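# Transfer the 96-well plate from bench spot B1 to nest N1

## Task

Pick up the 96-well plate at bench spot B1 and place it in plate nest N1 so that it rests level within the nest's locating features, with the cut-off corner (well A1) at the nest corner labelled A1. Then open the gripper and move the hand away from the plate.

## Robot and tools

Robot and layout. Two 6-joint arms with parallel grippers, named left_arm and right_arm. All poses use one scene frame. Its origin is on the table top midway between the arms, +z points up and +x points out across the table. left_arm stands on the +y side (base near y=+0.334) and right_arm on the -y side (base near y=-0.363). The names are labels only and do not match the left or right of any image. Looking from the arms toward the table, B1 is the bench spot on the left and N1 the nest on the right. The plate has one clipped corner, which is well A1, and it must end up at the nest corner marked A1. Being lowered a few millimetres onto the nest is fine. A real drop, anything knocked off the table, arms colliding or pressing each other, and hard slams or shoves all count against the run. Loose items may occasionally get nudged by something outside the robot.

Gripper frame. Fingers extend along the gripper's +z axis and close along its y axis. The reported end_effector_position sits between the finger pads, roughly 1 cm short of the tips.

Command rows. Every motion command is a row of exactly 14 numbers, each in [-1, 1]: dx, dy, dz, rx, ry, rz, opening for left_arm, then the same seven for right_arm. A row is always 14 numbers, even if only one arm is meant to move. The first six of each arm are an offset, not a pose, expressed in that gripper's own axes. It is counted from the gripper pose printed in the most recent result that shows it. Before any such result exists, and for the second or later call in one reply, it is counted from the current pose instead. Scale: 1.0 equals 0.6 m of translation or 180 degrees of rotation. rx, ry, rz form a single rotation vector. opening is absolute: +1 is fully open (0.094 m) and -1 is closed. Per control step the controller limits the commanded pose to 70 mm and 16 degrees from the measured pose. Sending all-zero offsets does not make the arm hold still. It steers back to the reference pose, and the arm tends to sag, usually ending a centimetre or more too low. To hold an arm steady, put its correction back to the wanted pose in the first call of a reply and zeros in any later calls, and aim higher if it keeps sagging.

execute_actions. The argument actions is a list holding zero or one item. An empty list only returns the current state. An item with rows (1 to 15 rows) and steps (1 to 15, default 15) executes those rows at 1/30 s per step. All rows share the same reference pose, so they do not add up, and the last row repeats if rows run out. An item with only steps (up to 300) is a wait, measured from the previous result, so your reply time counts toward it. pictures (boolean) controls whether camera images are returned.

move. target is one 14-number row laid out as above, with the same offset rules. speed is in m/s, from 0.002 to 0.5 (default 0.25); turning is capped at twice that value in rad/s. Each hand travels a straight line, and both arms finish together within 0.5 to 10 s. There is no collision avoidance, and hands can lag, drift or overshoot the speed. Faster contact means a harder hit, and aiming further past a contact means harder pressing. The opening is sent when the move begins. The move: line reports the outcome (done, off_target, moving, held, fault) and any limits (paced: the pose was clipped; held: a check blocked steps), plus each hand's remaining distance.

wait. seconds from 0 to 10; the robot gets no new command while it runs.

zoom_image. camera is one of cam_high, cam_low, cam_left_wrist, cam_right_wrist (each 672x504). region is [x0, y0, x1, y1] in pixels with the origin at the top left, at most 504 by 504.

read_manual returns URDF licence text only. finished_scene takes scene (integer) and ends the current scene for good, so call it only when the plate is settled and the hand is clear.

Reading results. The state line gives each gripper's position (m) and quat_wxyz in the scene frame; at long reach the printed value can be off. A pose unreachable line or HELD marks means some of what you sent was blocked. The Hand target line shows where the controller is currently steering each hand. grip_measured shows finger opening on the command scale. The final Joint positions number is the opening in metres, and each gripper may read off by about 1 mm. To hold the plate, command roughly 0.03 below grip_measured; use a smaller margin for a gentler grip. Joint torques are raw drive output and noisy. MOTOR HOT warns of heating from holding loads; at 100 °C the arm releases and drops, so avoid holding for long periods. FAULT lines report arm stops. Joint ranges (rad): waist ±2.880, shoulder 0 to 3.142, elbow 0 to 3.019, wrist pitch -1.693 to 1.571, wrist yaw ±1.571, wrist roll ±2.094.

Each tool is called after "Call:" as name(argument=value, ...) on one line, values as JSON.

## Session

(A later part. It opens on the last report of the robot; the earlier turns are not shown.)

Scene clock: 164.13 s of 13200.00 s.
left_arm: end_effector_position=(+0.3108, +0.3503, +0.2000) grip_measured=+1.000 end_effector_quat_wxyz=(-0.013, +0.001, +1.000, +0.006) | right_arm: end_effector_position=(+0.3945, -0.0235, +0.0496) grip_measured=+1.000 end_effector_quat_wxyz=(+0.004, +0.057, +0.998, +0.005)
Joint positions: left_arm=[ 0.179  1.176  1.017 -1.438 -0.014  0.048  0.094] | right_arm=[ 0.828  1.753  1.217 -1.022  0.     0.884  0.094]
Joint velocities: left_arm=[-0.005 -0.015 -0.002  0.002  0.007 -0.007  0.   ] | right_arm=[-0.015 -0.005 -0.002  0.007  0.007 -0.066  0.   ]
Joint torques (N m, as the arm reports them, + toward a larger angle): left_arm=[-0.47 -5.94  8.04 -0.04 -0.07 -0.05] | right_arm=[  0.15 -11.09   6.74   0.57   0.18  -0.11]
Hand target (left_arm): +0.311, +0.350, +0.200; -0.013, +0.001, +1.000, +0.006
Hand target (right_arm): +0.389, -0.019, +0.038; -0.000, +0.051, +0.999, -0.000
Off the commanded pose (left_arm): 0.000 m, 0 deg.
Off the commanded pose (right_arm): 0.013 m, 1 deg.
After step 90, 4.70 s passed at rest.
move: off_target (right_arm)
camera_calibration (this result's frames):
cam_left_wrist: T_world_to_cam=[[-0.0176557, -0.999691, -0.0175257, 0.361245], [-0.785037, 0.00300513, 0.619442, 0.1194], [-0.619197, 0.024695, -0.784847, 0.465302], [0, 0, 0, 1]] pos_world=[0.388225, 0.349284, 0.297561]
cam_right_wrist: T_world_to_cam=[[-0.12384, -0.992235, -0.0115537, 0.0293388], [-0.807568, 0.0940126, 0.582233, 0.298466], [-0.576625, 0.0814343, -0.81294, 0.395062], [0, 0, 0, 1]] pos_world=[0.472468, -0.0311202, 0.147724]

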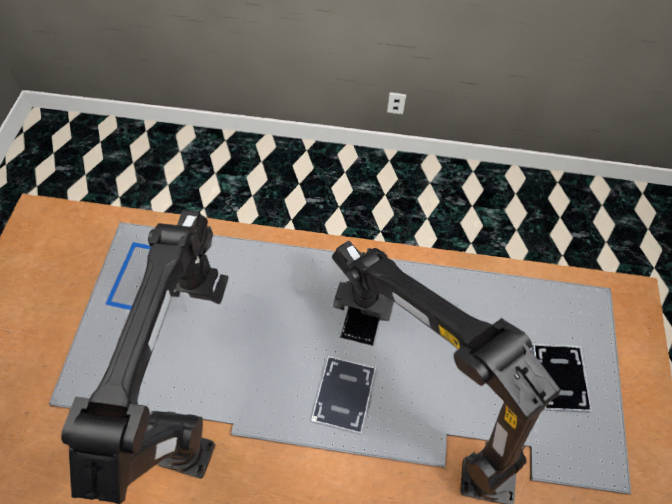

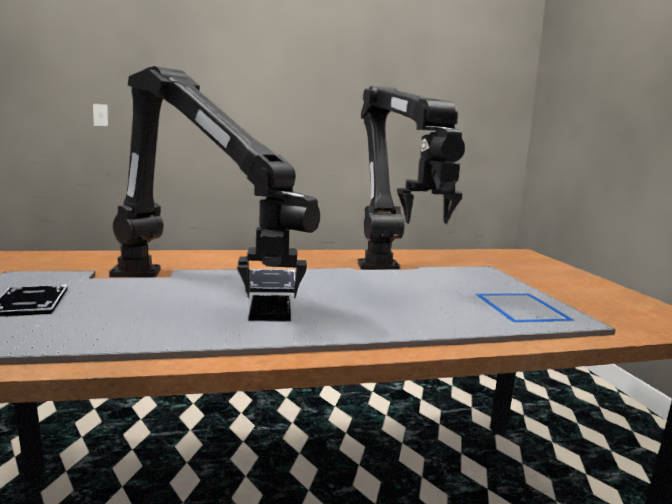

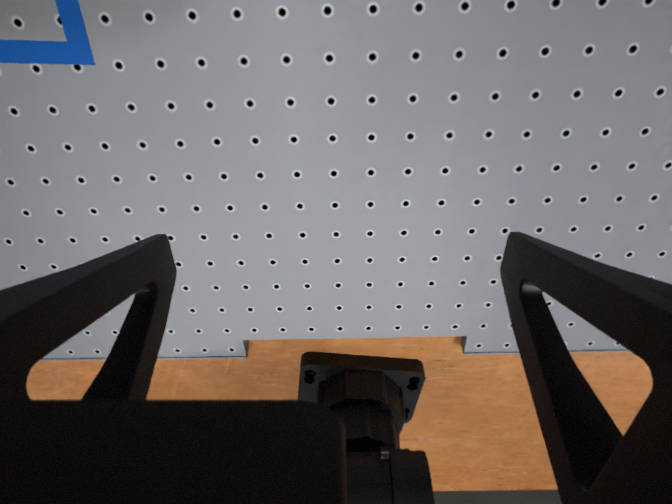

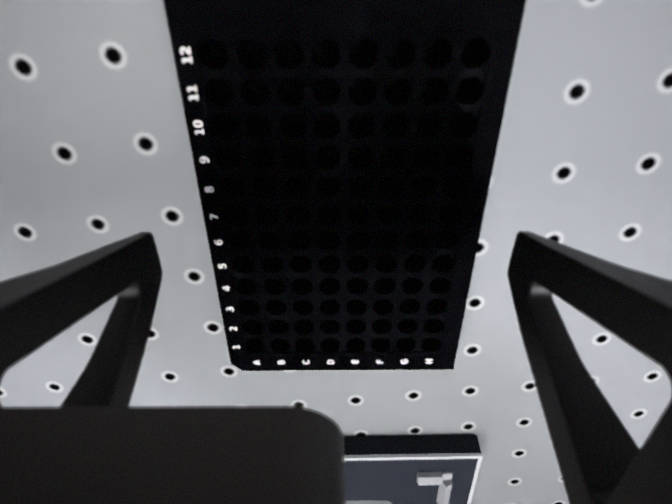

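Call:
move(target=[0,0,0,0,0,0,1,0.004,-0.0055,0.058,0.003,0.003,-0.004,1], speed=0.03)

Call:
zoom_image(camera="cam_low", region=[210, 250, 330, 330])

Scene clock: 171.87 s of 13200.00 s.
left_arm: end_effector_position=(+0.3108, +0.3503, +0.2000) grip_measured=+1.000 end_effector_quat_wxyz=(-0.013, +0.001, +1.000, +0.006) | right_arm: end_effector_position=(+0.3929, -0.0250, +0.0266) grip_measured=+1.000 end_effector_quat_wxyz=(+0.005, +0.055, +0.998, +0.005)
Joint positions: left_arm=[ 0.179  1.176  1.017 -1.438 -0.014  0.048  0.094] | right_arm=[ 0.828  1.78   1.184 -0.961  0.     0.878  0.094]
Joint velocities: left_arm=[ 0.005 -0.015 -0.002 -0.012 -0.095 -0.066  0.   ] | right_arm=[-0.005 -0.024 -0.007 -0.002 -0.022 -0.007  0.   ]
Joint torques (N m, as the arm reports them, + toward a larger angle): left_arm=[-0.43 -5.96  8.04 -0.05 -0.07 -0.05] | right_arm=[ -0.83 -11.22   6.6    0.4    0.16  -0.18]
Hand target (left_arm): +0.311, +0.350, +0.200; -0.013, +0.001, +1.000, +0.006
Hand target (right_arm): +0.392, -0.027, +0.015; -0.001, +0.051, +0.999, +0.000
Off the commanded pose (left_arm): 0.000 m, 0 deg.
Off the commanded pose (right_arm): 0.012 m, 1 deg.
After step 90, 3.27 s passed at rest.
move: off_target (right_arm)
camera_calibration (this result's frames):
cam_left_wrist: T_world_to_cam=[[-0.0176557, -0.999691, -0.0175257, 0.361245], [-0.785037, 0.00300513, 0.619442, 0.1194], [-0.619197, 0.024695, -0.784847, 0.465302], [0, 0, 0, 1]] pos_world=[0.388225, 0.349284, 0.297561]
cam_right_wrist: T_world_to_cam=[[-0.118151, -0.992918, -0.0123954, 0.0251233], [-0.808601, 0.0889576, 0.581594, 0.311005], [-0.576372, 0.0787387, -0.813385, 0.375436], [0, 0, 0, 1]] pos_world=[0.470838, -0.0322822, 0.124807]

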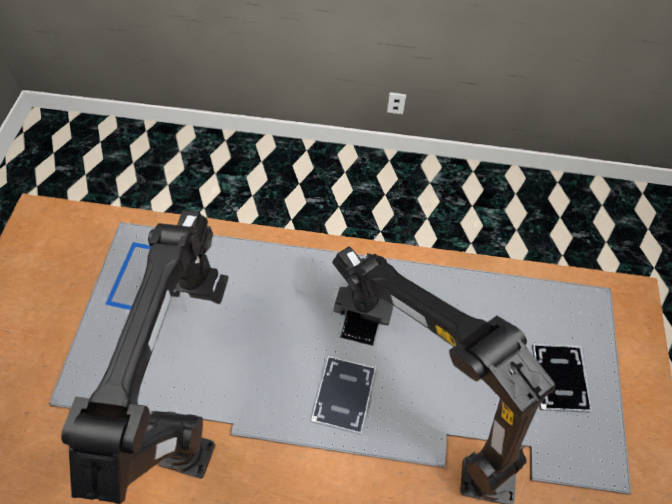

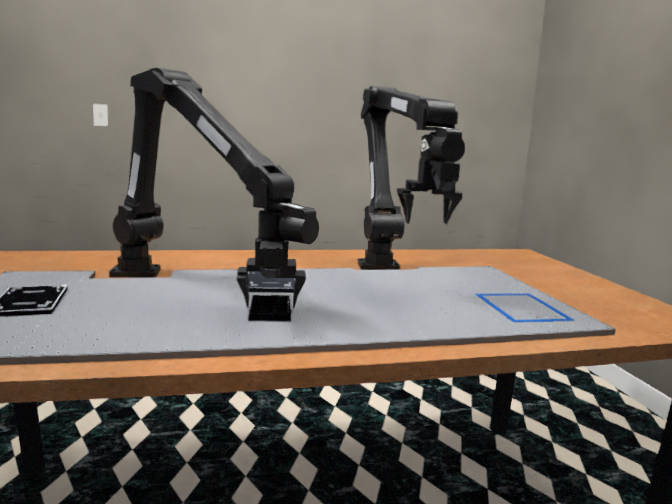

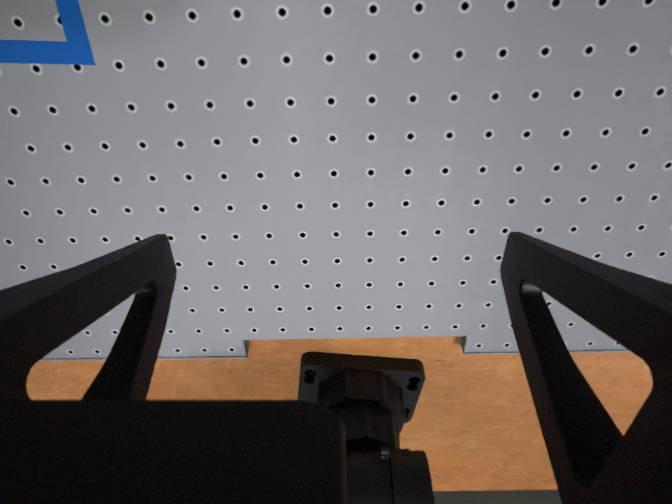

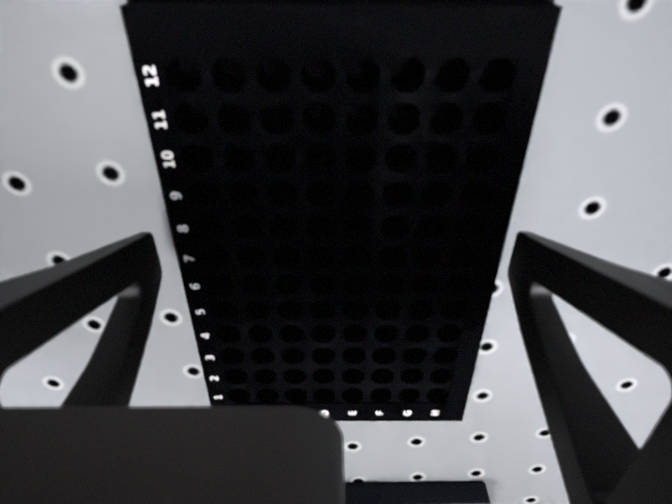

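Region (210, 250, 330, 330) of cam_low's 672x504 image, scaled by 4.200, with more detail than that image has.

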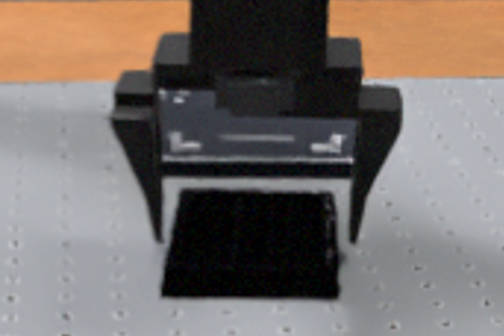

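Call:
move(target=[0,0,0,0,0,0,1,0.002,-0.002,0.027,0.003,0.003,0,1], speed=0.02)

Scene clock: 179.60 s of 13200.00 s.
left_arm: end_effector_position=(+0.3108, +0.3503, +0.2000) grip_measured=+1.000 end_effector_quat_wxyz=(-0.013, +0.001, +1.000, +0.006) | right_arm: end_effector_position=(+0.3945, -0.0234, +0.0240) grip_measured=+1.000 end_effector_quat_wxyz=(+0.007, +0.054, +0.998, +0.007)
Joint positions: left_arm=[ 0.179  1.176  1.017 -1.438 -0.014  0.048  0.094] | right_arm=[ 0.828  1.786  1.184 -0.949  0.     0.878  0.094]
Joint velocities: left_arm=[ 0.005 -0.024  0.007 -0.007  0.037  0.037  0.   ] | right_arm=[-0.024 -0.015 -0.022 -0.022  0.022 -0.022  0.   ]
Joint torques (N m, as the arm reports them, + toward a larger angle): left_arm=[-0.5  -5.97  8.04 -0.05 -0.07 -0.05] | right_arm=[ -0.89 -11.31   6.25   0.5    0.16  -0.12]
Hand target (left_arm): +0.311, +0.350, +0.200; -0.013, +0.001, +1.000, +0.006
Hand target (right_arm): +0.391, -0.026, +0.011; -0.000, +0.055, +0.999, +0.000
Off the commanded pose (left_arm): 0.000 m, 0 deg.
Off the commanded pose (right_arm): 0.014 m, 1 deg.
After step 90, 3.63 s passed at rest.
move: off_target (right_arm)
camera_calibration (this result's frames):
cam_left_wrist: T_world_to_cam=[[-0.0176557, -0.999691, -0.0175257, 0.361245], [-0.785037, 0.00300513, 0.619442, 0.1194], [-0.619197, 0.024695, -0.784847, 0.465302], [0, 0, 0, 1]] pos_world=[0.388225, 0.349284, 0.297561]
cam_right_wrist: T_world_to_cam=[[-0.117707, -0.992901, -0.017123, 0.0268169], [-0.811181, 0.0861896, 0.578409, 0.314754], [-0.572827, 0.0819728, -0.815567, 0.372864], [0, 0, 0, 1]] pos_world=[0.472065, -0.0310667, 0.122498]

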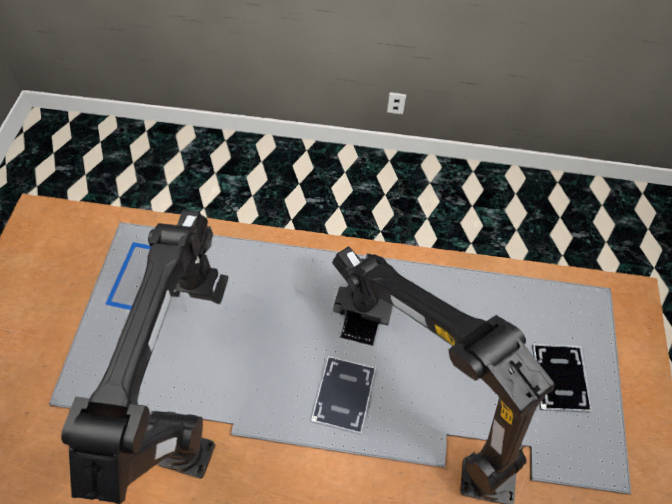

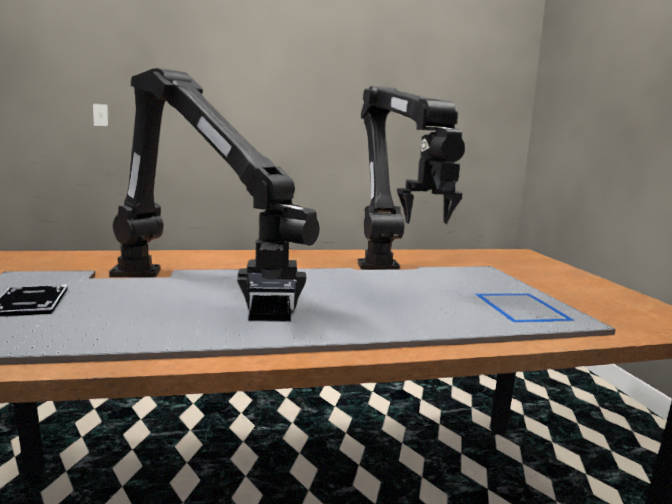

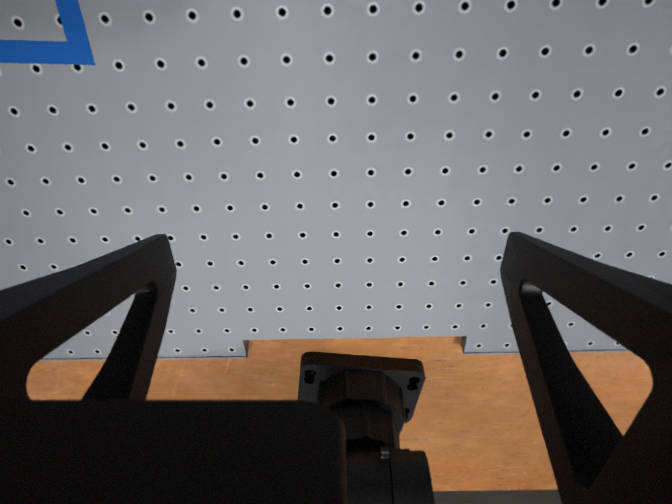

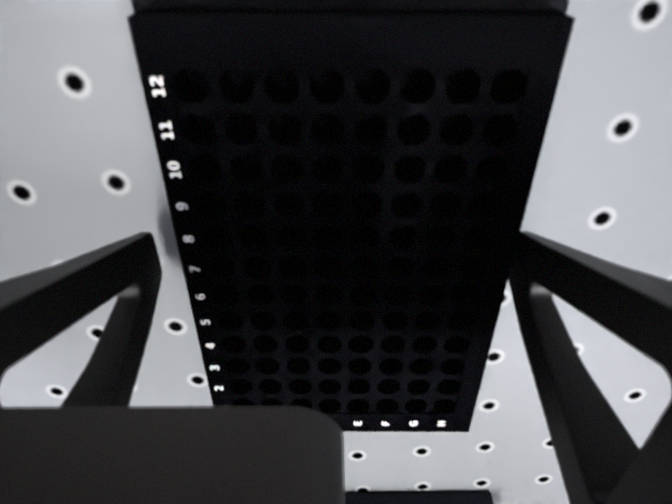

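Call:
execute_actions(actions=[{"rows":[[0,0,0,0,0,0,1,0,0,0.005,0,0,0,0.85],[0,0,0,0,0,0,1,0,0,0.005,0,0,0,0.8],[0,0,0,0,0,0,1,0,0,0.005,0,0,0,0.78],[0,0,0,0,0,0,1,0,0,0.005,0,0,0,0.76],[0,0,0,0,0,0,1,0,0,0.005,0,0,0,0.75],[0,0,0,0,0,0,1,0,0,0.005,0,0,0,0.74],[0,0,0,0,0,0,1,0,0,0.005,0,0,0,0.73],[0,0,0,0,0,0,1,0,0,0.005,0,0,0,0.72]],"steps":15}], pictures=false)

Scene clock: 183.50 s of 13200.00 s.
left_arm: end_effector_position=(+0.3108, +0.3503, +0.2000) grip_measured=+1.000 end_effector_quat_wxyz=(-0.013, +0.001, +1.000, +0.006) | right_arm: end_effector_position=(+0.3945, -0.0234, +0.0240) grip_measured=+0.730 end_effector_quat_wxyz=(+0.007, +0.054, +0.998, +0.007)
Joint positions: left_arm=[ 0.179  1.176  1.017 -1.438 -0.014  0.048  0.094] | right_arm=[ 0.828  1.786  1.184 -0.949  0.     0.878  0.081]
Joint velocities: left_arm=[-0.005 -0.005 -0.002 -0.012  0.007  0.066  0.   ] | right_arm=[-0.024 -0.015  0.007 -0.017 -0.037 -0.007 -0.001]
Joint torques (N m, as the arm reports them, + toward a larger angle): left_arm=[-0.45 -5.97  8.03 -0.05 -0.07 -0.05] | right_arm=[ -0.69 -12.6    6.73   0.26   0.2   -0.12]
Hand target (left_arm): +0.311, +0.350, +0.200; -0.013, +0.001, +1.000, +0.006
Hand target (right_arm): +0.395, -0.023, +0.021; +0.007, +0.054, +0.998, +0.007
Off the commanded pose (left_arm): 0.000 m, 0 deg.
Off the commanded pose (right_arm): 0.003 m, 0 deg.
Steps of this call (steps 1 to 90: nothing new was sent; then 0.40 s passed at rest; steps 91 to 105: all 15 steps of this action). Readings (end_effector_position):
91: left_arm (+0.3108, +0.3503, +0.2000) | right_arm (+0.3945, -0.0234, +0.0240)
92: left_arm (+0.3108, +0.3503, +0.2000) | right_arm (+0.3945, -0.0234, +0.0240)
94: left_arm (+0.3108, +0.3503, +0.2000) | right_arm (+0.3945, -0.0234, +0.0240)
98: left_arm (+0.3108, +0.3503, +0.2000) | right_arm (+0.3945, -0.0234, +0.0240)
105: the state above

Call:
execute_actions(actions=[{"rows":[[0,0,0,0,0,0,1,0,0,0.005,0,0,0,0.71],[0,0,0,0,0,0,1,0,0,0.005,0,0,0,0.70],[0,0,0,0,0,0,1,0,0,0.005,0,0,0,0.69]],"steps":15}])

Scene clock: 186.90 s of 13200.00 s.
left_arm: end_effector_position=(+0.3108, +0.3503, +0.2000) grip_measured=+1.000 end_effector_quat_wxyz=(-0.013, +0.001, +1.000, +0.006) | right_arm: end_effector_position=(+0.3945, -0.0234, +0.0240) grip_measured=+0.707 end_effector_quat_wxyz=(+0.007, +0.054, +0.998, +0.007)
Joint positions: left_arm=[ 0.179  1.176  1.017 -1.438 -0.014  0.048  0.094] | right_arm=[ 0.828  1.786  1.184 -0.949  0.     0.878  0.08 ]
Joint velocities: left_arm=[-0.015  0.015 -0.027  0.017  0.051 -0.022  0.   ] | right_arm=[-0.015 -0.005 -0.002 -0.007  0.066  0.051 -0.001]
Joint torques (N m, as the arm reports them, + toward a larger angle): left_arm=[-0.45 -5.92  8.04 -0.06 -0.07 -0.05] | right_arm=[ -0.82 -12.58   6.74   0.28   0.2   -0.12]
Hand target (left_arm): +0.311, +0.350, +0.200; -0.013, +0.001, +1.000, +0.006
Hand target (right_arm): +0.395, -0.023, +0.021; +0.007, +0.054, +0.998, +0.007
Off the commanded pose (left_arm): 0.000 m, 0 deg.
Off the commanded pose (right_arm): 0.003 m, 0 deg.
Steps of this call (steps 1 to 87: nothing new was sent; steps 88 to 102: all 15 steps of this action). Readings (end_effector_position):
88: left_arm (+0.3108, +0.3503, +0.2000) | right_arm (+0.3945, -0.0234, +0.0240)
89: left_arm (+0.3108, +0.3503, +0.2000) | right_arm (+0.3945, -0.0234, +0.0240)
91: left_arm (+0.3108, +0.3503, +0.2000) | right_arm (+0.3945, -0.0234, +0.0240)
95: left_arm (+0.3108, +0.3503, +0.2000) | right_arm (+0.3945, -0.0234, +0.0240)
102: the state above
camera_calibration (this result's frames):
cam_left_wrist: T_world_to_cam=[[-0.0176557, -0.999691, -0.0175257, 0.361245], [-0.785037, 0.00300513, 0.619442, 0.1194], [-0.619197, 0.024695, -0.784847, 0.465302], [0, 0, 0, 1]] pos_world=[0.388225, 0.349284, 0.297561]
cam_right_wrist: T_world_to_cam=[[-0.117707, -0.992901, -0.017123, 0.0268169], [-0.811181, 0.0861896, 0.578409, 0.314754], [-0.572827, 0.0819728, -0.815567, 0.372864], [0, 0, 0, 1]] pos_world=[0.472065, -0.0310667, 0.122498]

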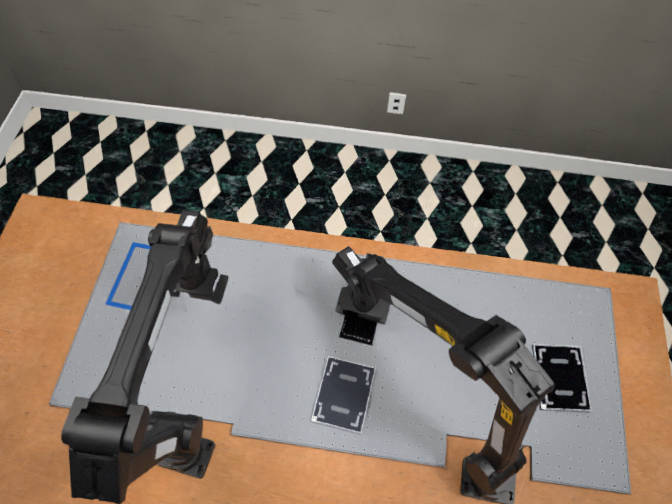

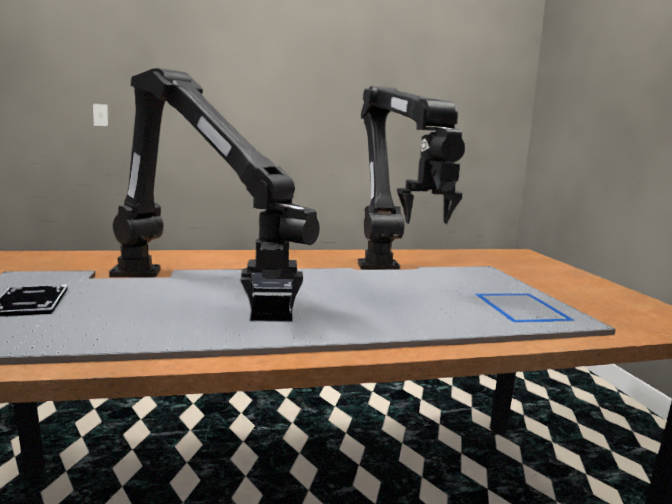

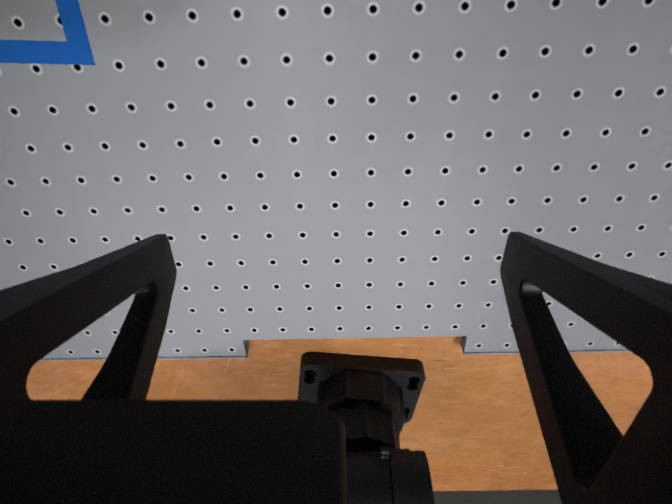

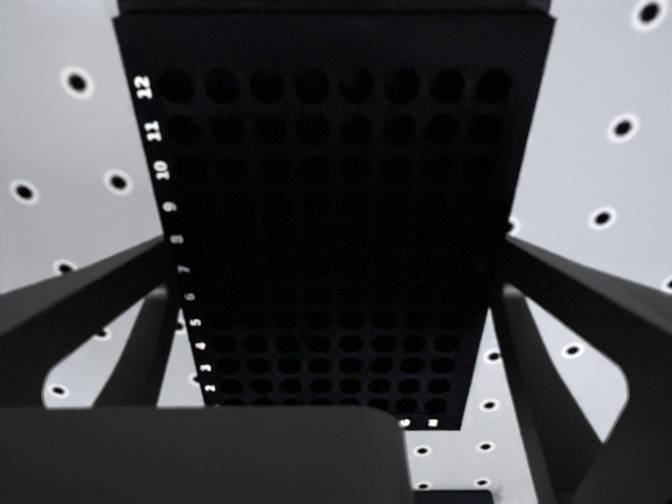

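Call:
execute_actions(actions=[{"rows":[[0,0,0,0,0,0,1,0,0,0.005,0,0,0,0.68],[0,0,0,0,0,0,1,0,0,0.005,0,0,0,0.672]],"steps":10}], pictures=false)

Call:
move(target=[0,0,0,0,0,0,1,-0.02,0.02,-0.14,-0.01,-0.01,0,0.672], speed=0.08)

Scene clock: 190.30 s of 13200.00 s.
left_arm: end_effector_position=(+0.3108, +0.3503, +0.2000) grip_measured=+1.000 end_effector_quat_wxyz=(-0.013, +0.001, +1.000, +0.006) | right_arm: end_effector_position=(+0.3945, -0.0234, +0.0240) grip_measured=+0.706 end_effector_quat_wxyz=(+0.007, +0.054, +0.998, +0.007)
Joint positions: left_arm=[ 0.179  1.176  1.017 -1.438 -0.014  0.048  0.094] | right_arm=[ 0.828  1.786  1.184 -0.949  0.     0.878  0.08 ]
Joint velocities: left_arm=[-0.005  0.005  0.012  0.012 -0.11   0.007  0.   ] | right_arm=[-0.005 -0.005 -0.007 -0.007 -0.022  0.007 -0.001]
Joint torques (N m, as the arm reports them, + toward a larger angle): left_arm=[-0.47 -5.95  8.04 -0.05 -0.07 -0.05] | right_arm=[ -0.74 -12.48   6.74   0.28   0.2   -0.11]
Hand target (left_arm): +0.311, +0.350, +0.200; -0.013, +0.001, +1.000, +0.006
Hand target (right_arm): +0.395, -0.023, +0.021; +0.007, +0.054, +0.998, +0.007
Off the commanded pose (left_arm): 0.000 m, 0 deg.
Off the commanded pose (right_arm): 0.003 m, 0 deg.
Steps of this call (steps 1 to 90: nothing new was sent; then 0.07 s passed at rest; steps 91 to 100: all 10 steps of this action). Readings (end_effector_position):
91: left_arm (+0.3108, +0.3503, +0.2000) | right_arm (+0.3945, -0.0234, +0.0240)
92: left_arm (+0.3108, +0.3503, +0.2000) | right_arm (+0.3945, -0.0234, +0.0240)
94: left_arm (+0.3108, +0.3503, +0.2000) | right_arm (+0.3945, -0.0234, +0.0240)
98: left_arm (+0.3108, +0.3503, +0.2000) | right_arm (+0.3945, -0.0234, +0.0240)
100: the state above

Scene clock: 192.00 s of 13200.00 s.
left_arm: end_effector_position=(+0.3108, +0.3503, +0.2000) grip_measured=+1.000 end_effector_quat_wxyz=(-0.013, +0.001, +1.000, +0.006) | right_arm: end_effector_position=(+0.3918, -0.0261, +0.0828) grip_measured=+0.706 end_effector_quat_wxyz=(+0.003, +0.054, +0.999, +0.003)
Joint positions: left_arm=[ 0.179  1.176  1.017 -1.438 -0.014  0.048  0.094] | right_arm=[ 0.828  1.705  1.249 -1.106  0.     0.878  0.08 ]
Joint velocities: left_arm=[ 0.005 -0.005 -0.007  0.007  0.081  0.037  0.   ] | right_arm=[ 0.005 -0.005 -0.002  0.007  0.022  0.037 -0.001]
Joint torques (N m, as the arm reports them, + toward a larger angle): left_arm=[-0.46 -5.95  8.04 -0.04 -0.07 -0.05] | right_arm=[ -0.86 -13.66  10.87  -0.58   0.34  -0.11]
Hand target (left_arm): +0.311, +0.350, +0.200; -0.013, +0.001, +1.000, +0.006
Hand target (right_arm): +0.406, -0.014, +0.108; +0.024, +0.054, +0.998, +0.022
Off the commanded pose (left_arm): 0.000 m, 0 deg.
Off the commanded pose (right_arm): 0.032 m, 3 deg.
move: off_target (right_arm)
camera_calibration (this result's frames):
cam_left_wrist: T_world_to_cam=[[-0.0176557, -0.999691, -0.0175257, 0.361245], [-0.785037, 0.00300513, 0.619442, 0.1194], [-0.619197, 0.024695, -0.784847, 0.465302], [0, 0, 0, 1]] pos_world=[0.388225, 0.349284, 0.297561]
cam_right_wrist: T_world_to_cam=[[-0.11781, -0.993001, -0.00830691, 0.0241486], [-0.806714, 0.0908243, 0.583921, 0.276688], [-0.579079, 0.0754932, -0.811768, 0.421506], [0, 0, 0, 1]] pos_world=[0.470138, -0.0329712, 0.180802]

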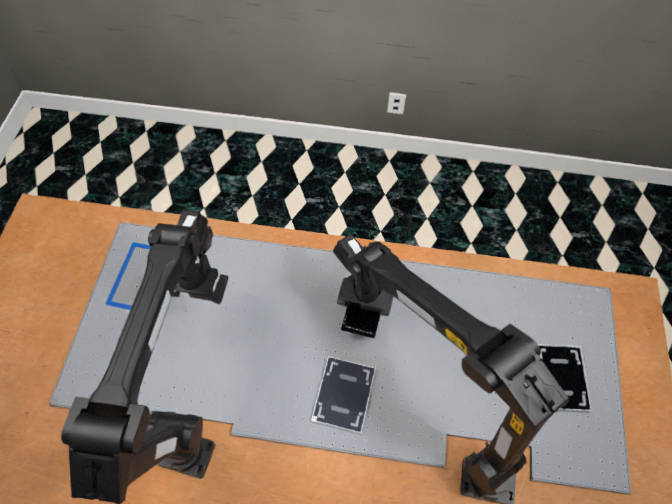

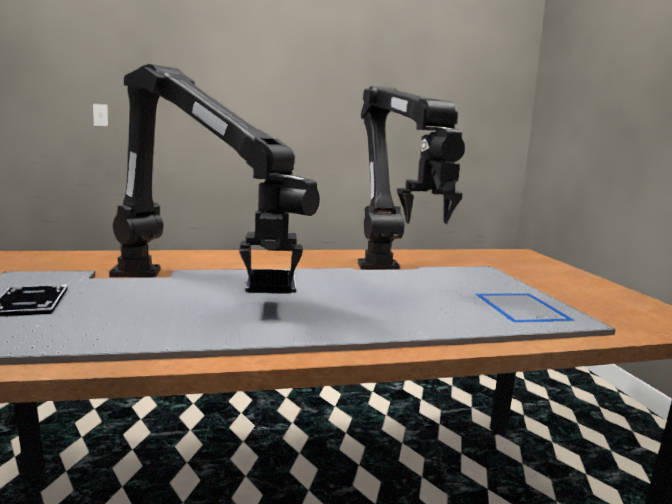

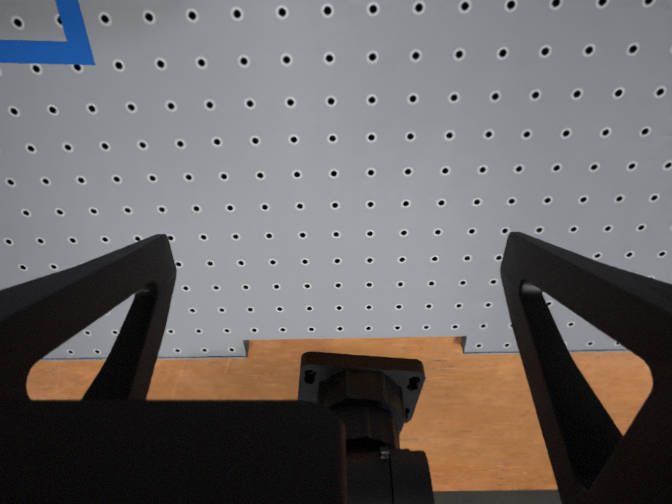

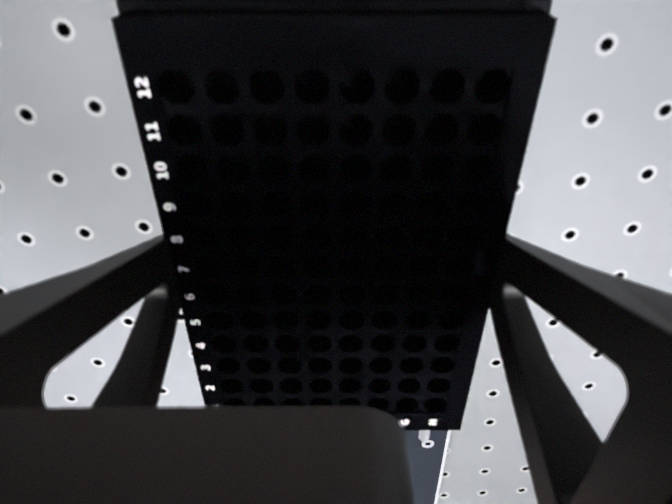

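Call:
move(target=[0,0,0,0,0,0,1,0.0377,-0.8628,-0.009,-0.0025,-0.0025,-0.0695,0.672], speed=0.25)

Scene clock: 204.67 s of 13200.00 s.
left_arm: end_effector_position=(+0.3108, +0.3503, +0.2000) grip_measured=+1.000 end_effector_quat_wxyz=(-0.013, +0.001, +1.000, +0.006) | right_arm: end_effector_position=(+0.2958, -0.5254, +0.0726) grip_measured=+0.706 end_effector_quat_wxyz=(-0.004, -0.051, +0.999, +0.019)
Joint positions: left_arm=[ 0.179  1.176  1.017 -1.438 -0.014  0.048  0.094] | right_arm=[-0.525  1.281  0.747 -1.065 -0.025 -0.687  0.08 ]
Joint velocities: left_arm=[ 0.005  0.005 -0.002  0.007 -0.022 -0.007  0.   ] | right_arm=[-0.005  0.005  0.002 -0.002  0.051  0.007 -0.   ]
Joint torques (N m, as the arm reports them, + toward a larger angle): left_arm=[-0.47 -5.96  8.04 -0.05 -0.07 -0.05] | right_arm=[-1.16 -5.47 10.63 -0.43 -0.07 -0.15]
Hand target (left_arm): +0.311, +0.350, +0.200; -0.013, +0.001, +1.000, +0.006
Hand target (right_arm): +0.313, -0.538, +0.088; +0.013, -0.055, +0.998, +0.009
Off the commanded pose (left_arm): 0.000 m, 0 deg.
Off the commanded pose (right_arm): 0.025 m, 2 deg.
After step 90, 6.90 s passed at rest.
move: off_target (right_arm)
camera_calibration (this result's frames):
cam_left_wrist: T_world_to_cam=[[-0.0176557, -0.999691, -0.0175257, 0.361245], [-0.785037, 0.00300513, 0.619442, 0.1194], [-0.619197, 0.024695, -0.784847, 0.465302], [0, 0, 0, 1]] pos_world=[0.388225, 0.349284, 0.297561]
cam_right_wrist: T_world_to_cam=[[0.092888, -0.994881, -0.0397865, -0.544025], [-0.798757, -0.0983141, 0.593566, 0.14808], [-0.59444, -0.0233554, -0.803801, 0.347301], [0, 0, 0, 1]] pos_world=[0.375263, -0.51857, 0.169621]

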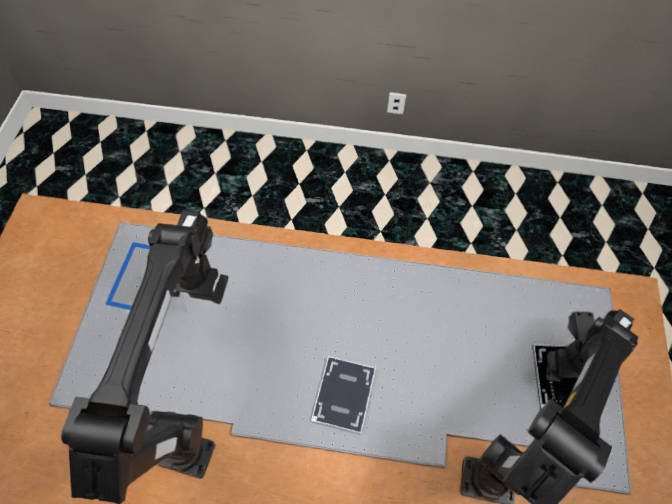

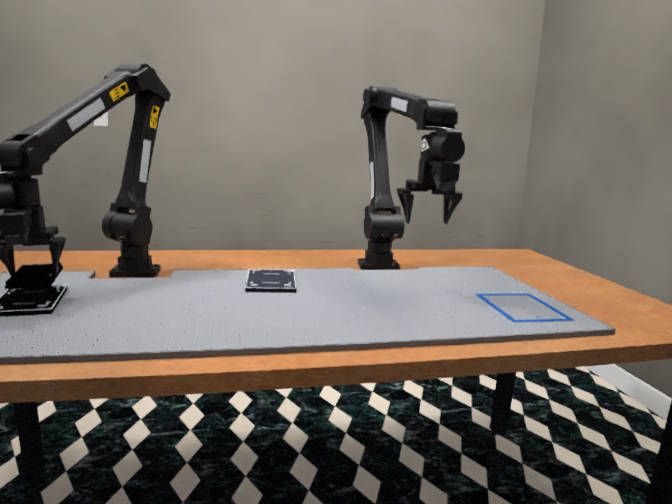

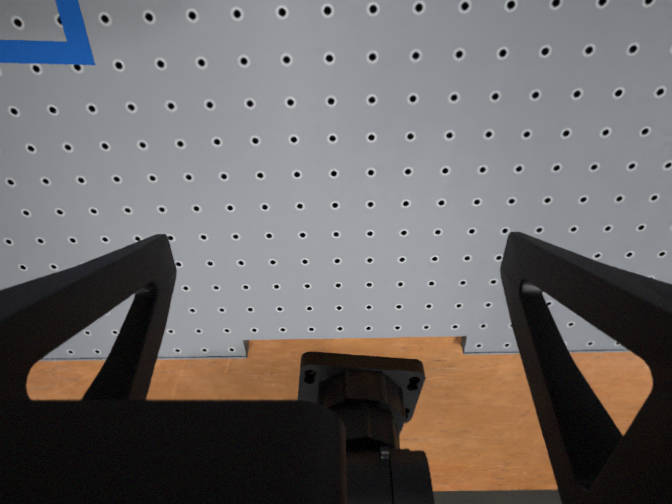

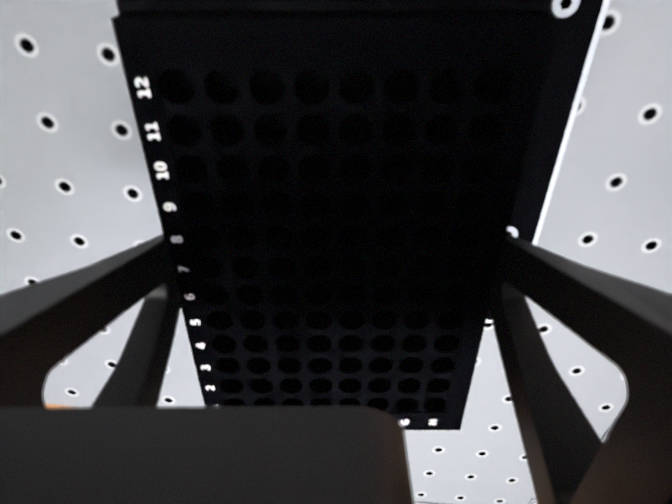

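Call:
move(target=[0,0,0,0,0,0,1,-0.0632,-0.0327,-0.0307,0.014,-0.018,-0.005,0.672], speed=0.06)

Scene clock: 213.70 s of 13200.00 s.
left_arm: end_effector_position=(+0.3108, +0.3503, +0.2000) grip_measured=+1.000 end_effector_quat_wxyz=(-0.013, +0.001, +1.000, +0.006) | right_arm: end_effector_position=(+0.3120, -0.5329, +0.0778) grip_measured=+0.706 end_effector_quat_wxyz=(+0.006, -0.055, +0.998, +0.011)
Joint positions: left_arm=[ 0.179  1.176  1.017 -1.438 -0.014  0.048  0.094] | right_arm=[-0.517  1.304  0.783 -1.053 -0.025 -0.686  0.08 ]
Joint velocities: left_arm=[ 0.005 -0.015  0.017 -0.007  0.022  0.007  0.   ] | right_arm=[-0.024  0.005 -0.007 -0.002  0.022  0.095  0.001]
Joint torques (N m, as the arm reports them, + toward a larger angle): left_arm=[-0.45 -5.96  8.04 -0.05 -0.07 -0.05] | right_arm=[ 0.41 -5.12 10.55  0.35 -0.01 -0.07]
Hand target (left_arm): +0.311, +0.350, +0.200; -0.013, +0.001, +1.000, +0.006
Hand target (right_arm): +0.335, -0.541, +0.090; +0.026, -0.059, +0.998, -0.001
Off the commanded pose (left_arm): 0.000 m, 0 deg.
Off the commanded pose (right_arm): 0.028 m, 3 deg.
After step 90, 4.93 s passed at rest.
move: off_target (right_arm)
camera_calibration (this result's frames):
cam_left_wrist: T_world_to_cam=[[-0.0176557, -0.999691, -0.0175257, 0.361245], [-0.785037, 0.00300513, 0.619442, 0.1194], [-0.619197, 0.024695, -0.784847, 0.465302], [0, 0, 0, 1]] pos_world=[0.388225, 0.349284, 0.297561]
cam_right_wrist: T_world_to_cam=[[0.100785, -0.99463, -0.0235487, -0.556391], [-0.81074, -0.0958244, 0.57751, 0.163526], [-0.576665, -0.0391122, -0.816044, 0.347933], [0, 0, 0, 1]] pos_world=[0.389293, -0.524125, 0.176389]

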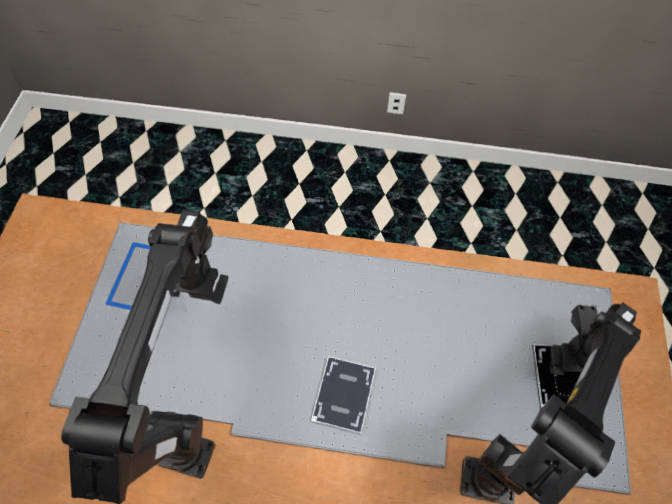

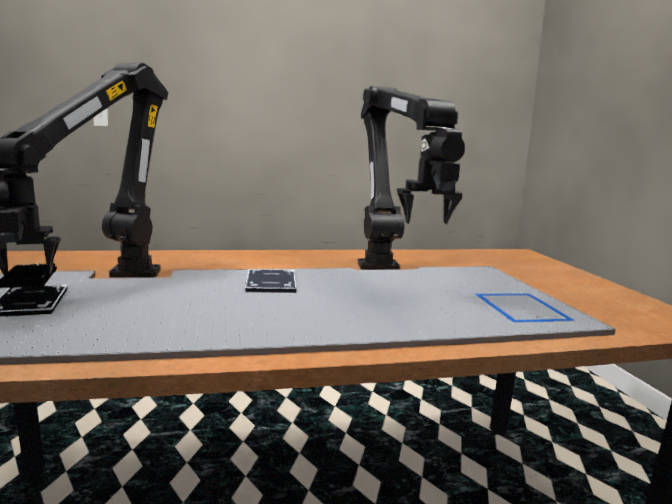

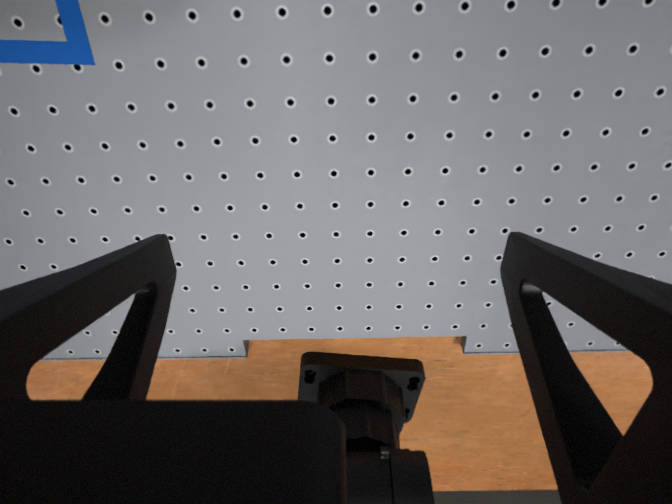

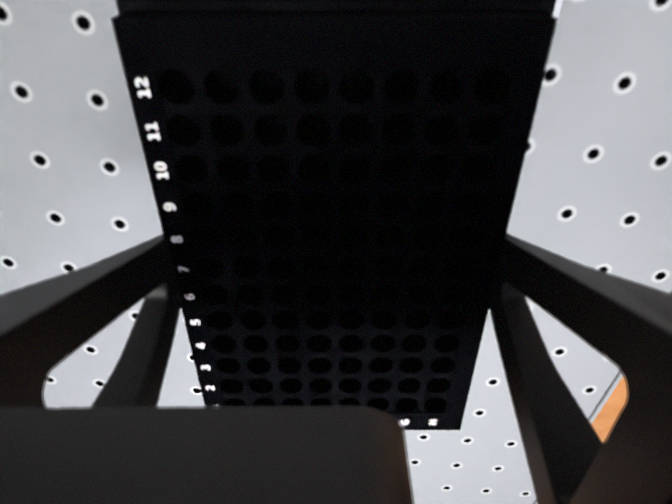

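Call:
move(target=[0,0,0,0,0,0,1,-0.0057,-0.0037,0.063,0,0.002,0,0.672], speed=0.04)

Scene clock: 218.93 s of 13200.00 s.
left_arm: end_effector_position=(+0.3108, +0.3503, +0.2000) grip_measured=+1.000 end_effector_quat_wxyz=(-0.013, +0.001, +1.000, +0.006) | right_arm: end_effector_position=(+0.3151, -0.5349, +0.0457) grip_measured=+0.706 end_effector_quat_wxyz=(+0.007, -0.055, +0.998, +0.011)
Joint positions: left_arm=[ 0.179  1.176  1.017 -1.438 -0.014  0.048  0.094] | right_arm=[-0.517  1.37   0.744 -0.947 -0.025 -0.685  0.08 ]
Joint velocities: left_arm=[-0.005 -0.005 -0.007 -0.012 -0.022  0.007  0.   ] | right_arm=[-0.005 -0.005  0.017  0.007 -0.022  0.022 -0.001]
Joint torques (N m, as the arm reports them, + toward a larger angle): left_arm=[-0.44 -5.94  8.04 -0.05 -0.07 -0.05] | right_arm=[-0.37 -6.09  6.52  0.48  0.19 -0.07]
Hand target (left_arm): +0.311, +0.350, +0.200; -0.013, +0.001, +1.000, +0.006
Hand target (right_arm): +0.315, -0.534, +0.040; +0.003, -0.055, +0.998, +0.011
Off the commanded pose (left_arm): 0.000 m, 0 deg.
Off the commanded pose (right_arm): 0.006 m, 0 deg.
After step 90, 1.00 s passed at rest.
move: done
camera_calibration (this result's frames):
cam_left_wrist: T_world_to_cam=[[-0.0176557, -0.999691, -0.0175257, 0.361245], [-0.785037, 0.00300513, 0.619442, 0.1194], [-0.619197, 0.024695, -0.784847, 0.465302], [0, 0, 0, 1]] pos_world=[0.388225, 0.349284, 0.297561]
cam_right_wrist: T_world_to_cam=[[0.10042, -0.994677, -0.0230765, -0.559419], [-0.811141, -0.0952779, 0.577038, 0.184859], [-0.576165, -0.0392278, -0.816391, 0.323252], [0, 0, 0, 1]] pos_world=[0.39237, -0.526148, 0.14432]

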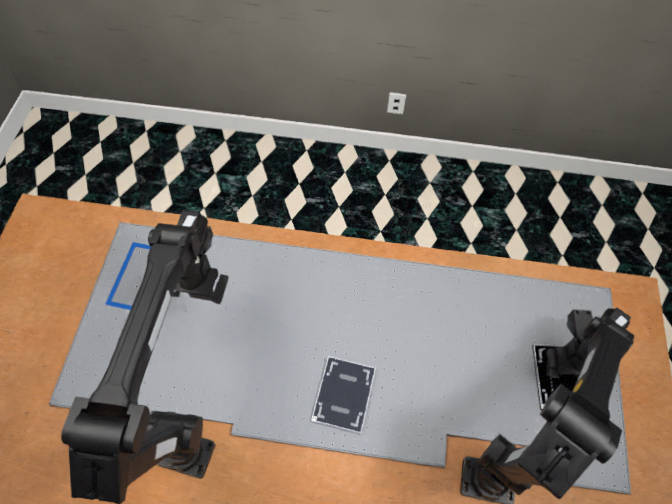

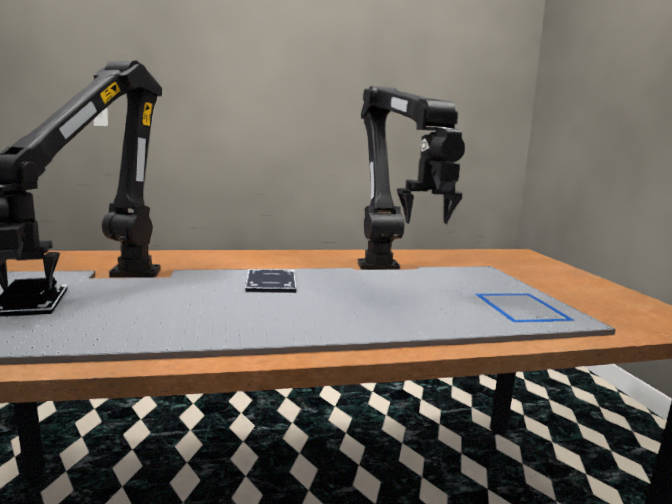

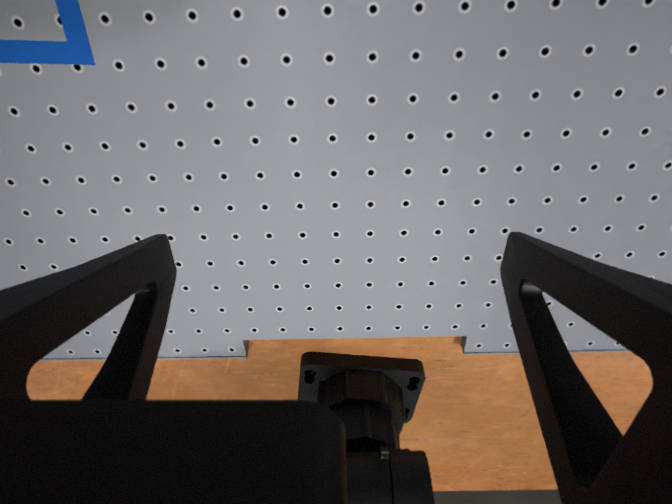

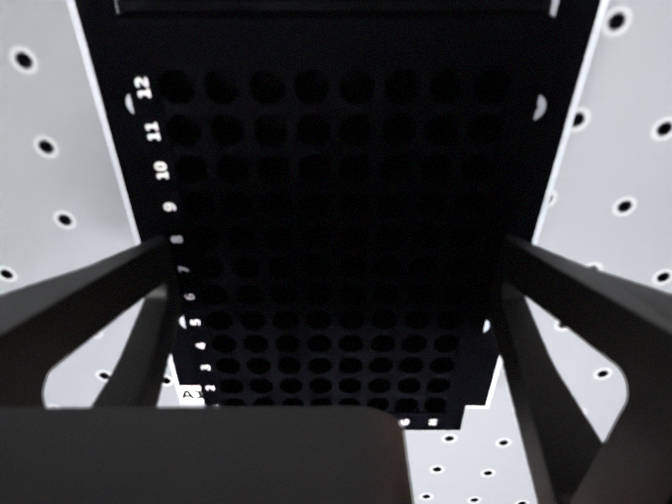

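Call:
zoom_image(camera="cam_right_wrist", region=[84, 0, 588, 440])

Call:
zoom_image(camera="cam_low", region=[0, 250, 100, 325])

Region (84, 0, 588, 440) of cam_right_wrist's 672x504 image, scaled by 1.000; it fills the top 440 rows of this view, and the rest is white.

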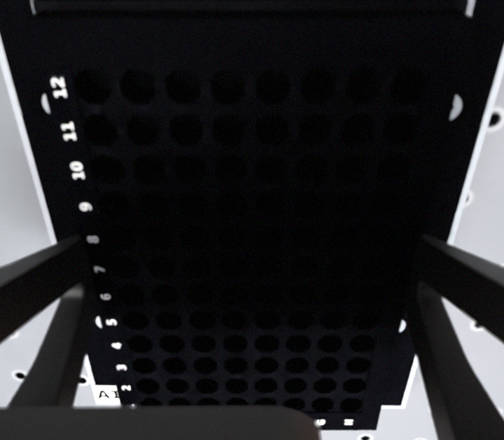

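Region (0, 250, 100, 325) of cam_low's 672x504 image, scaled by 5.040, with more detail than that image has; it fills the top 378 rows of this view, and the rest is white.

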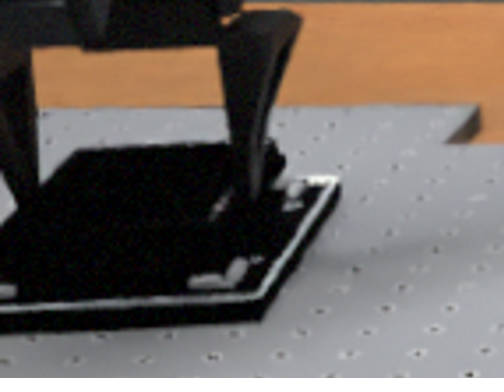

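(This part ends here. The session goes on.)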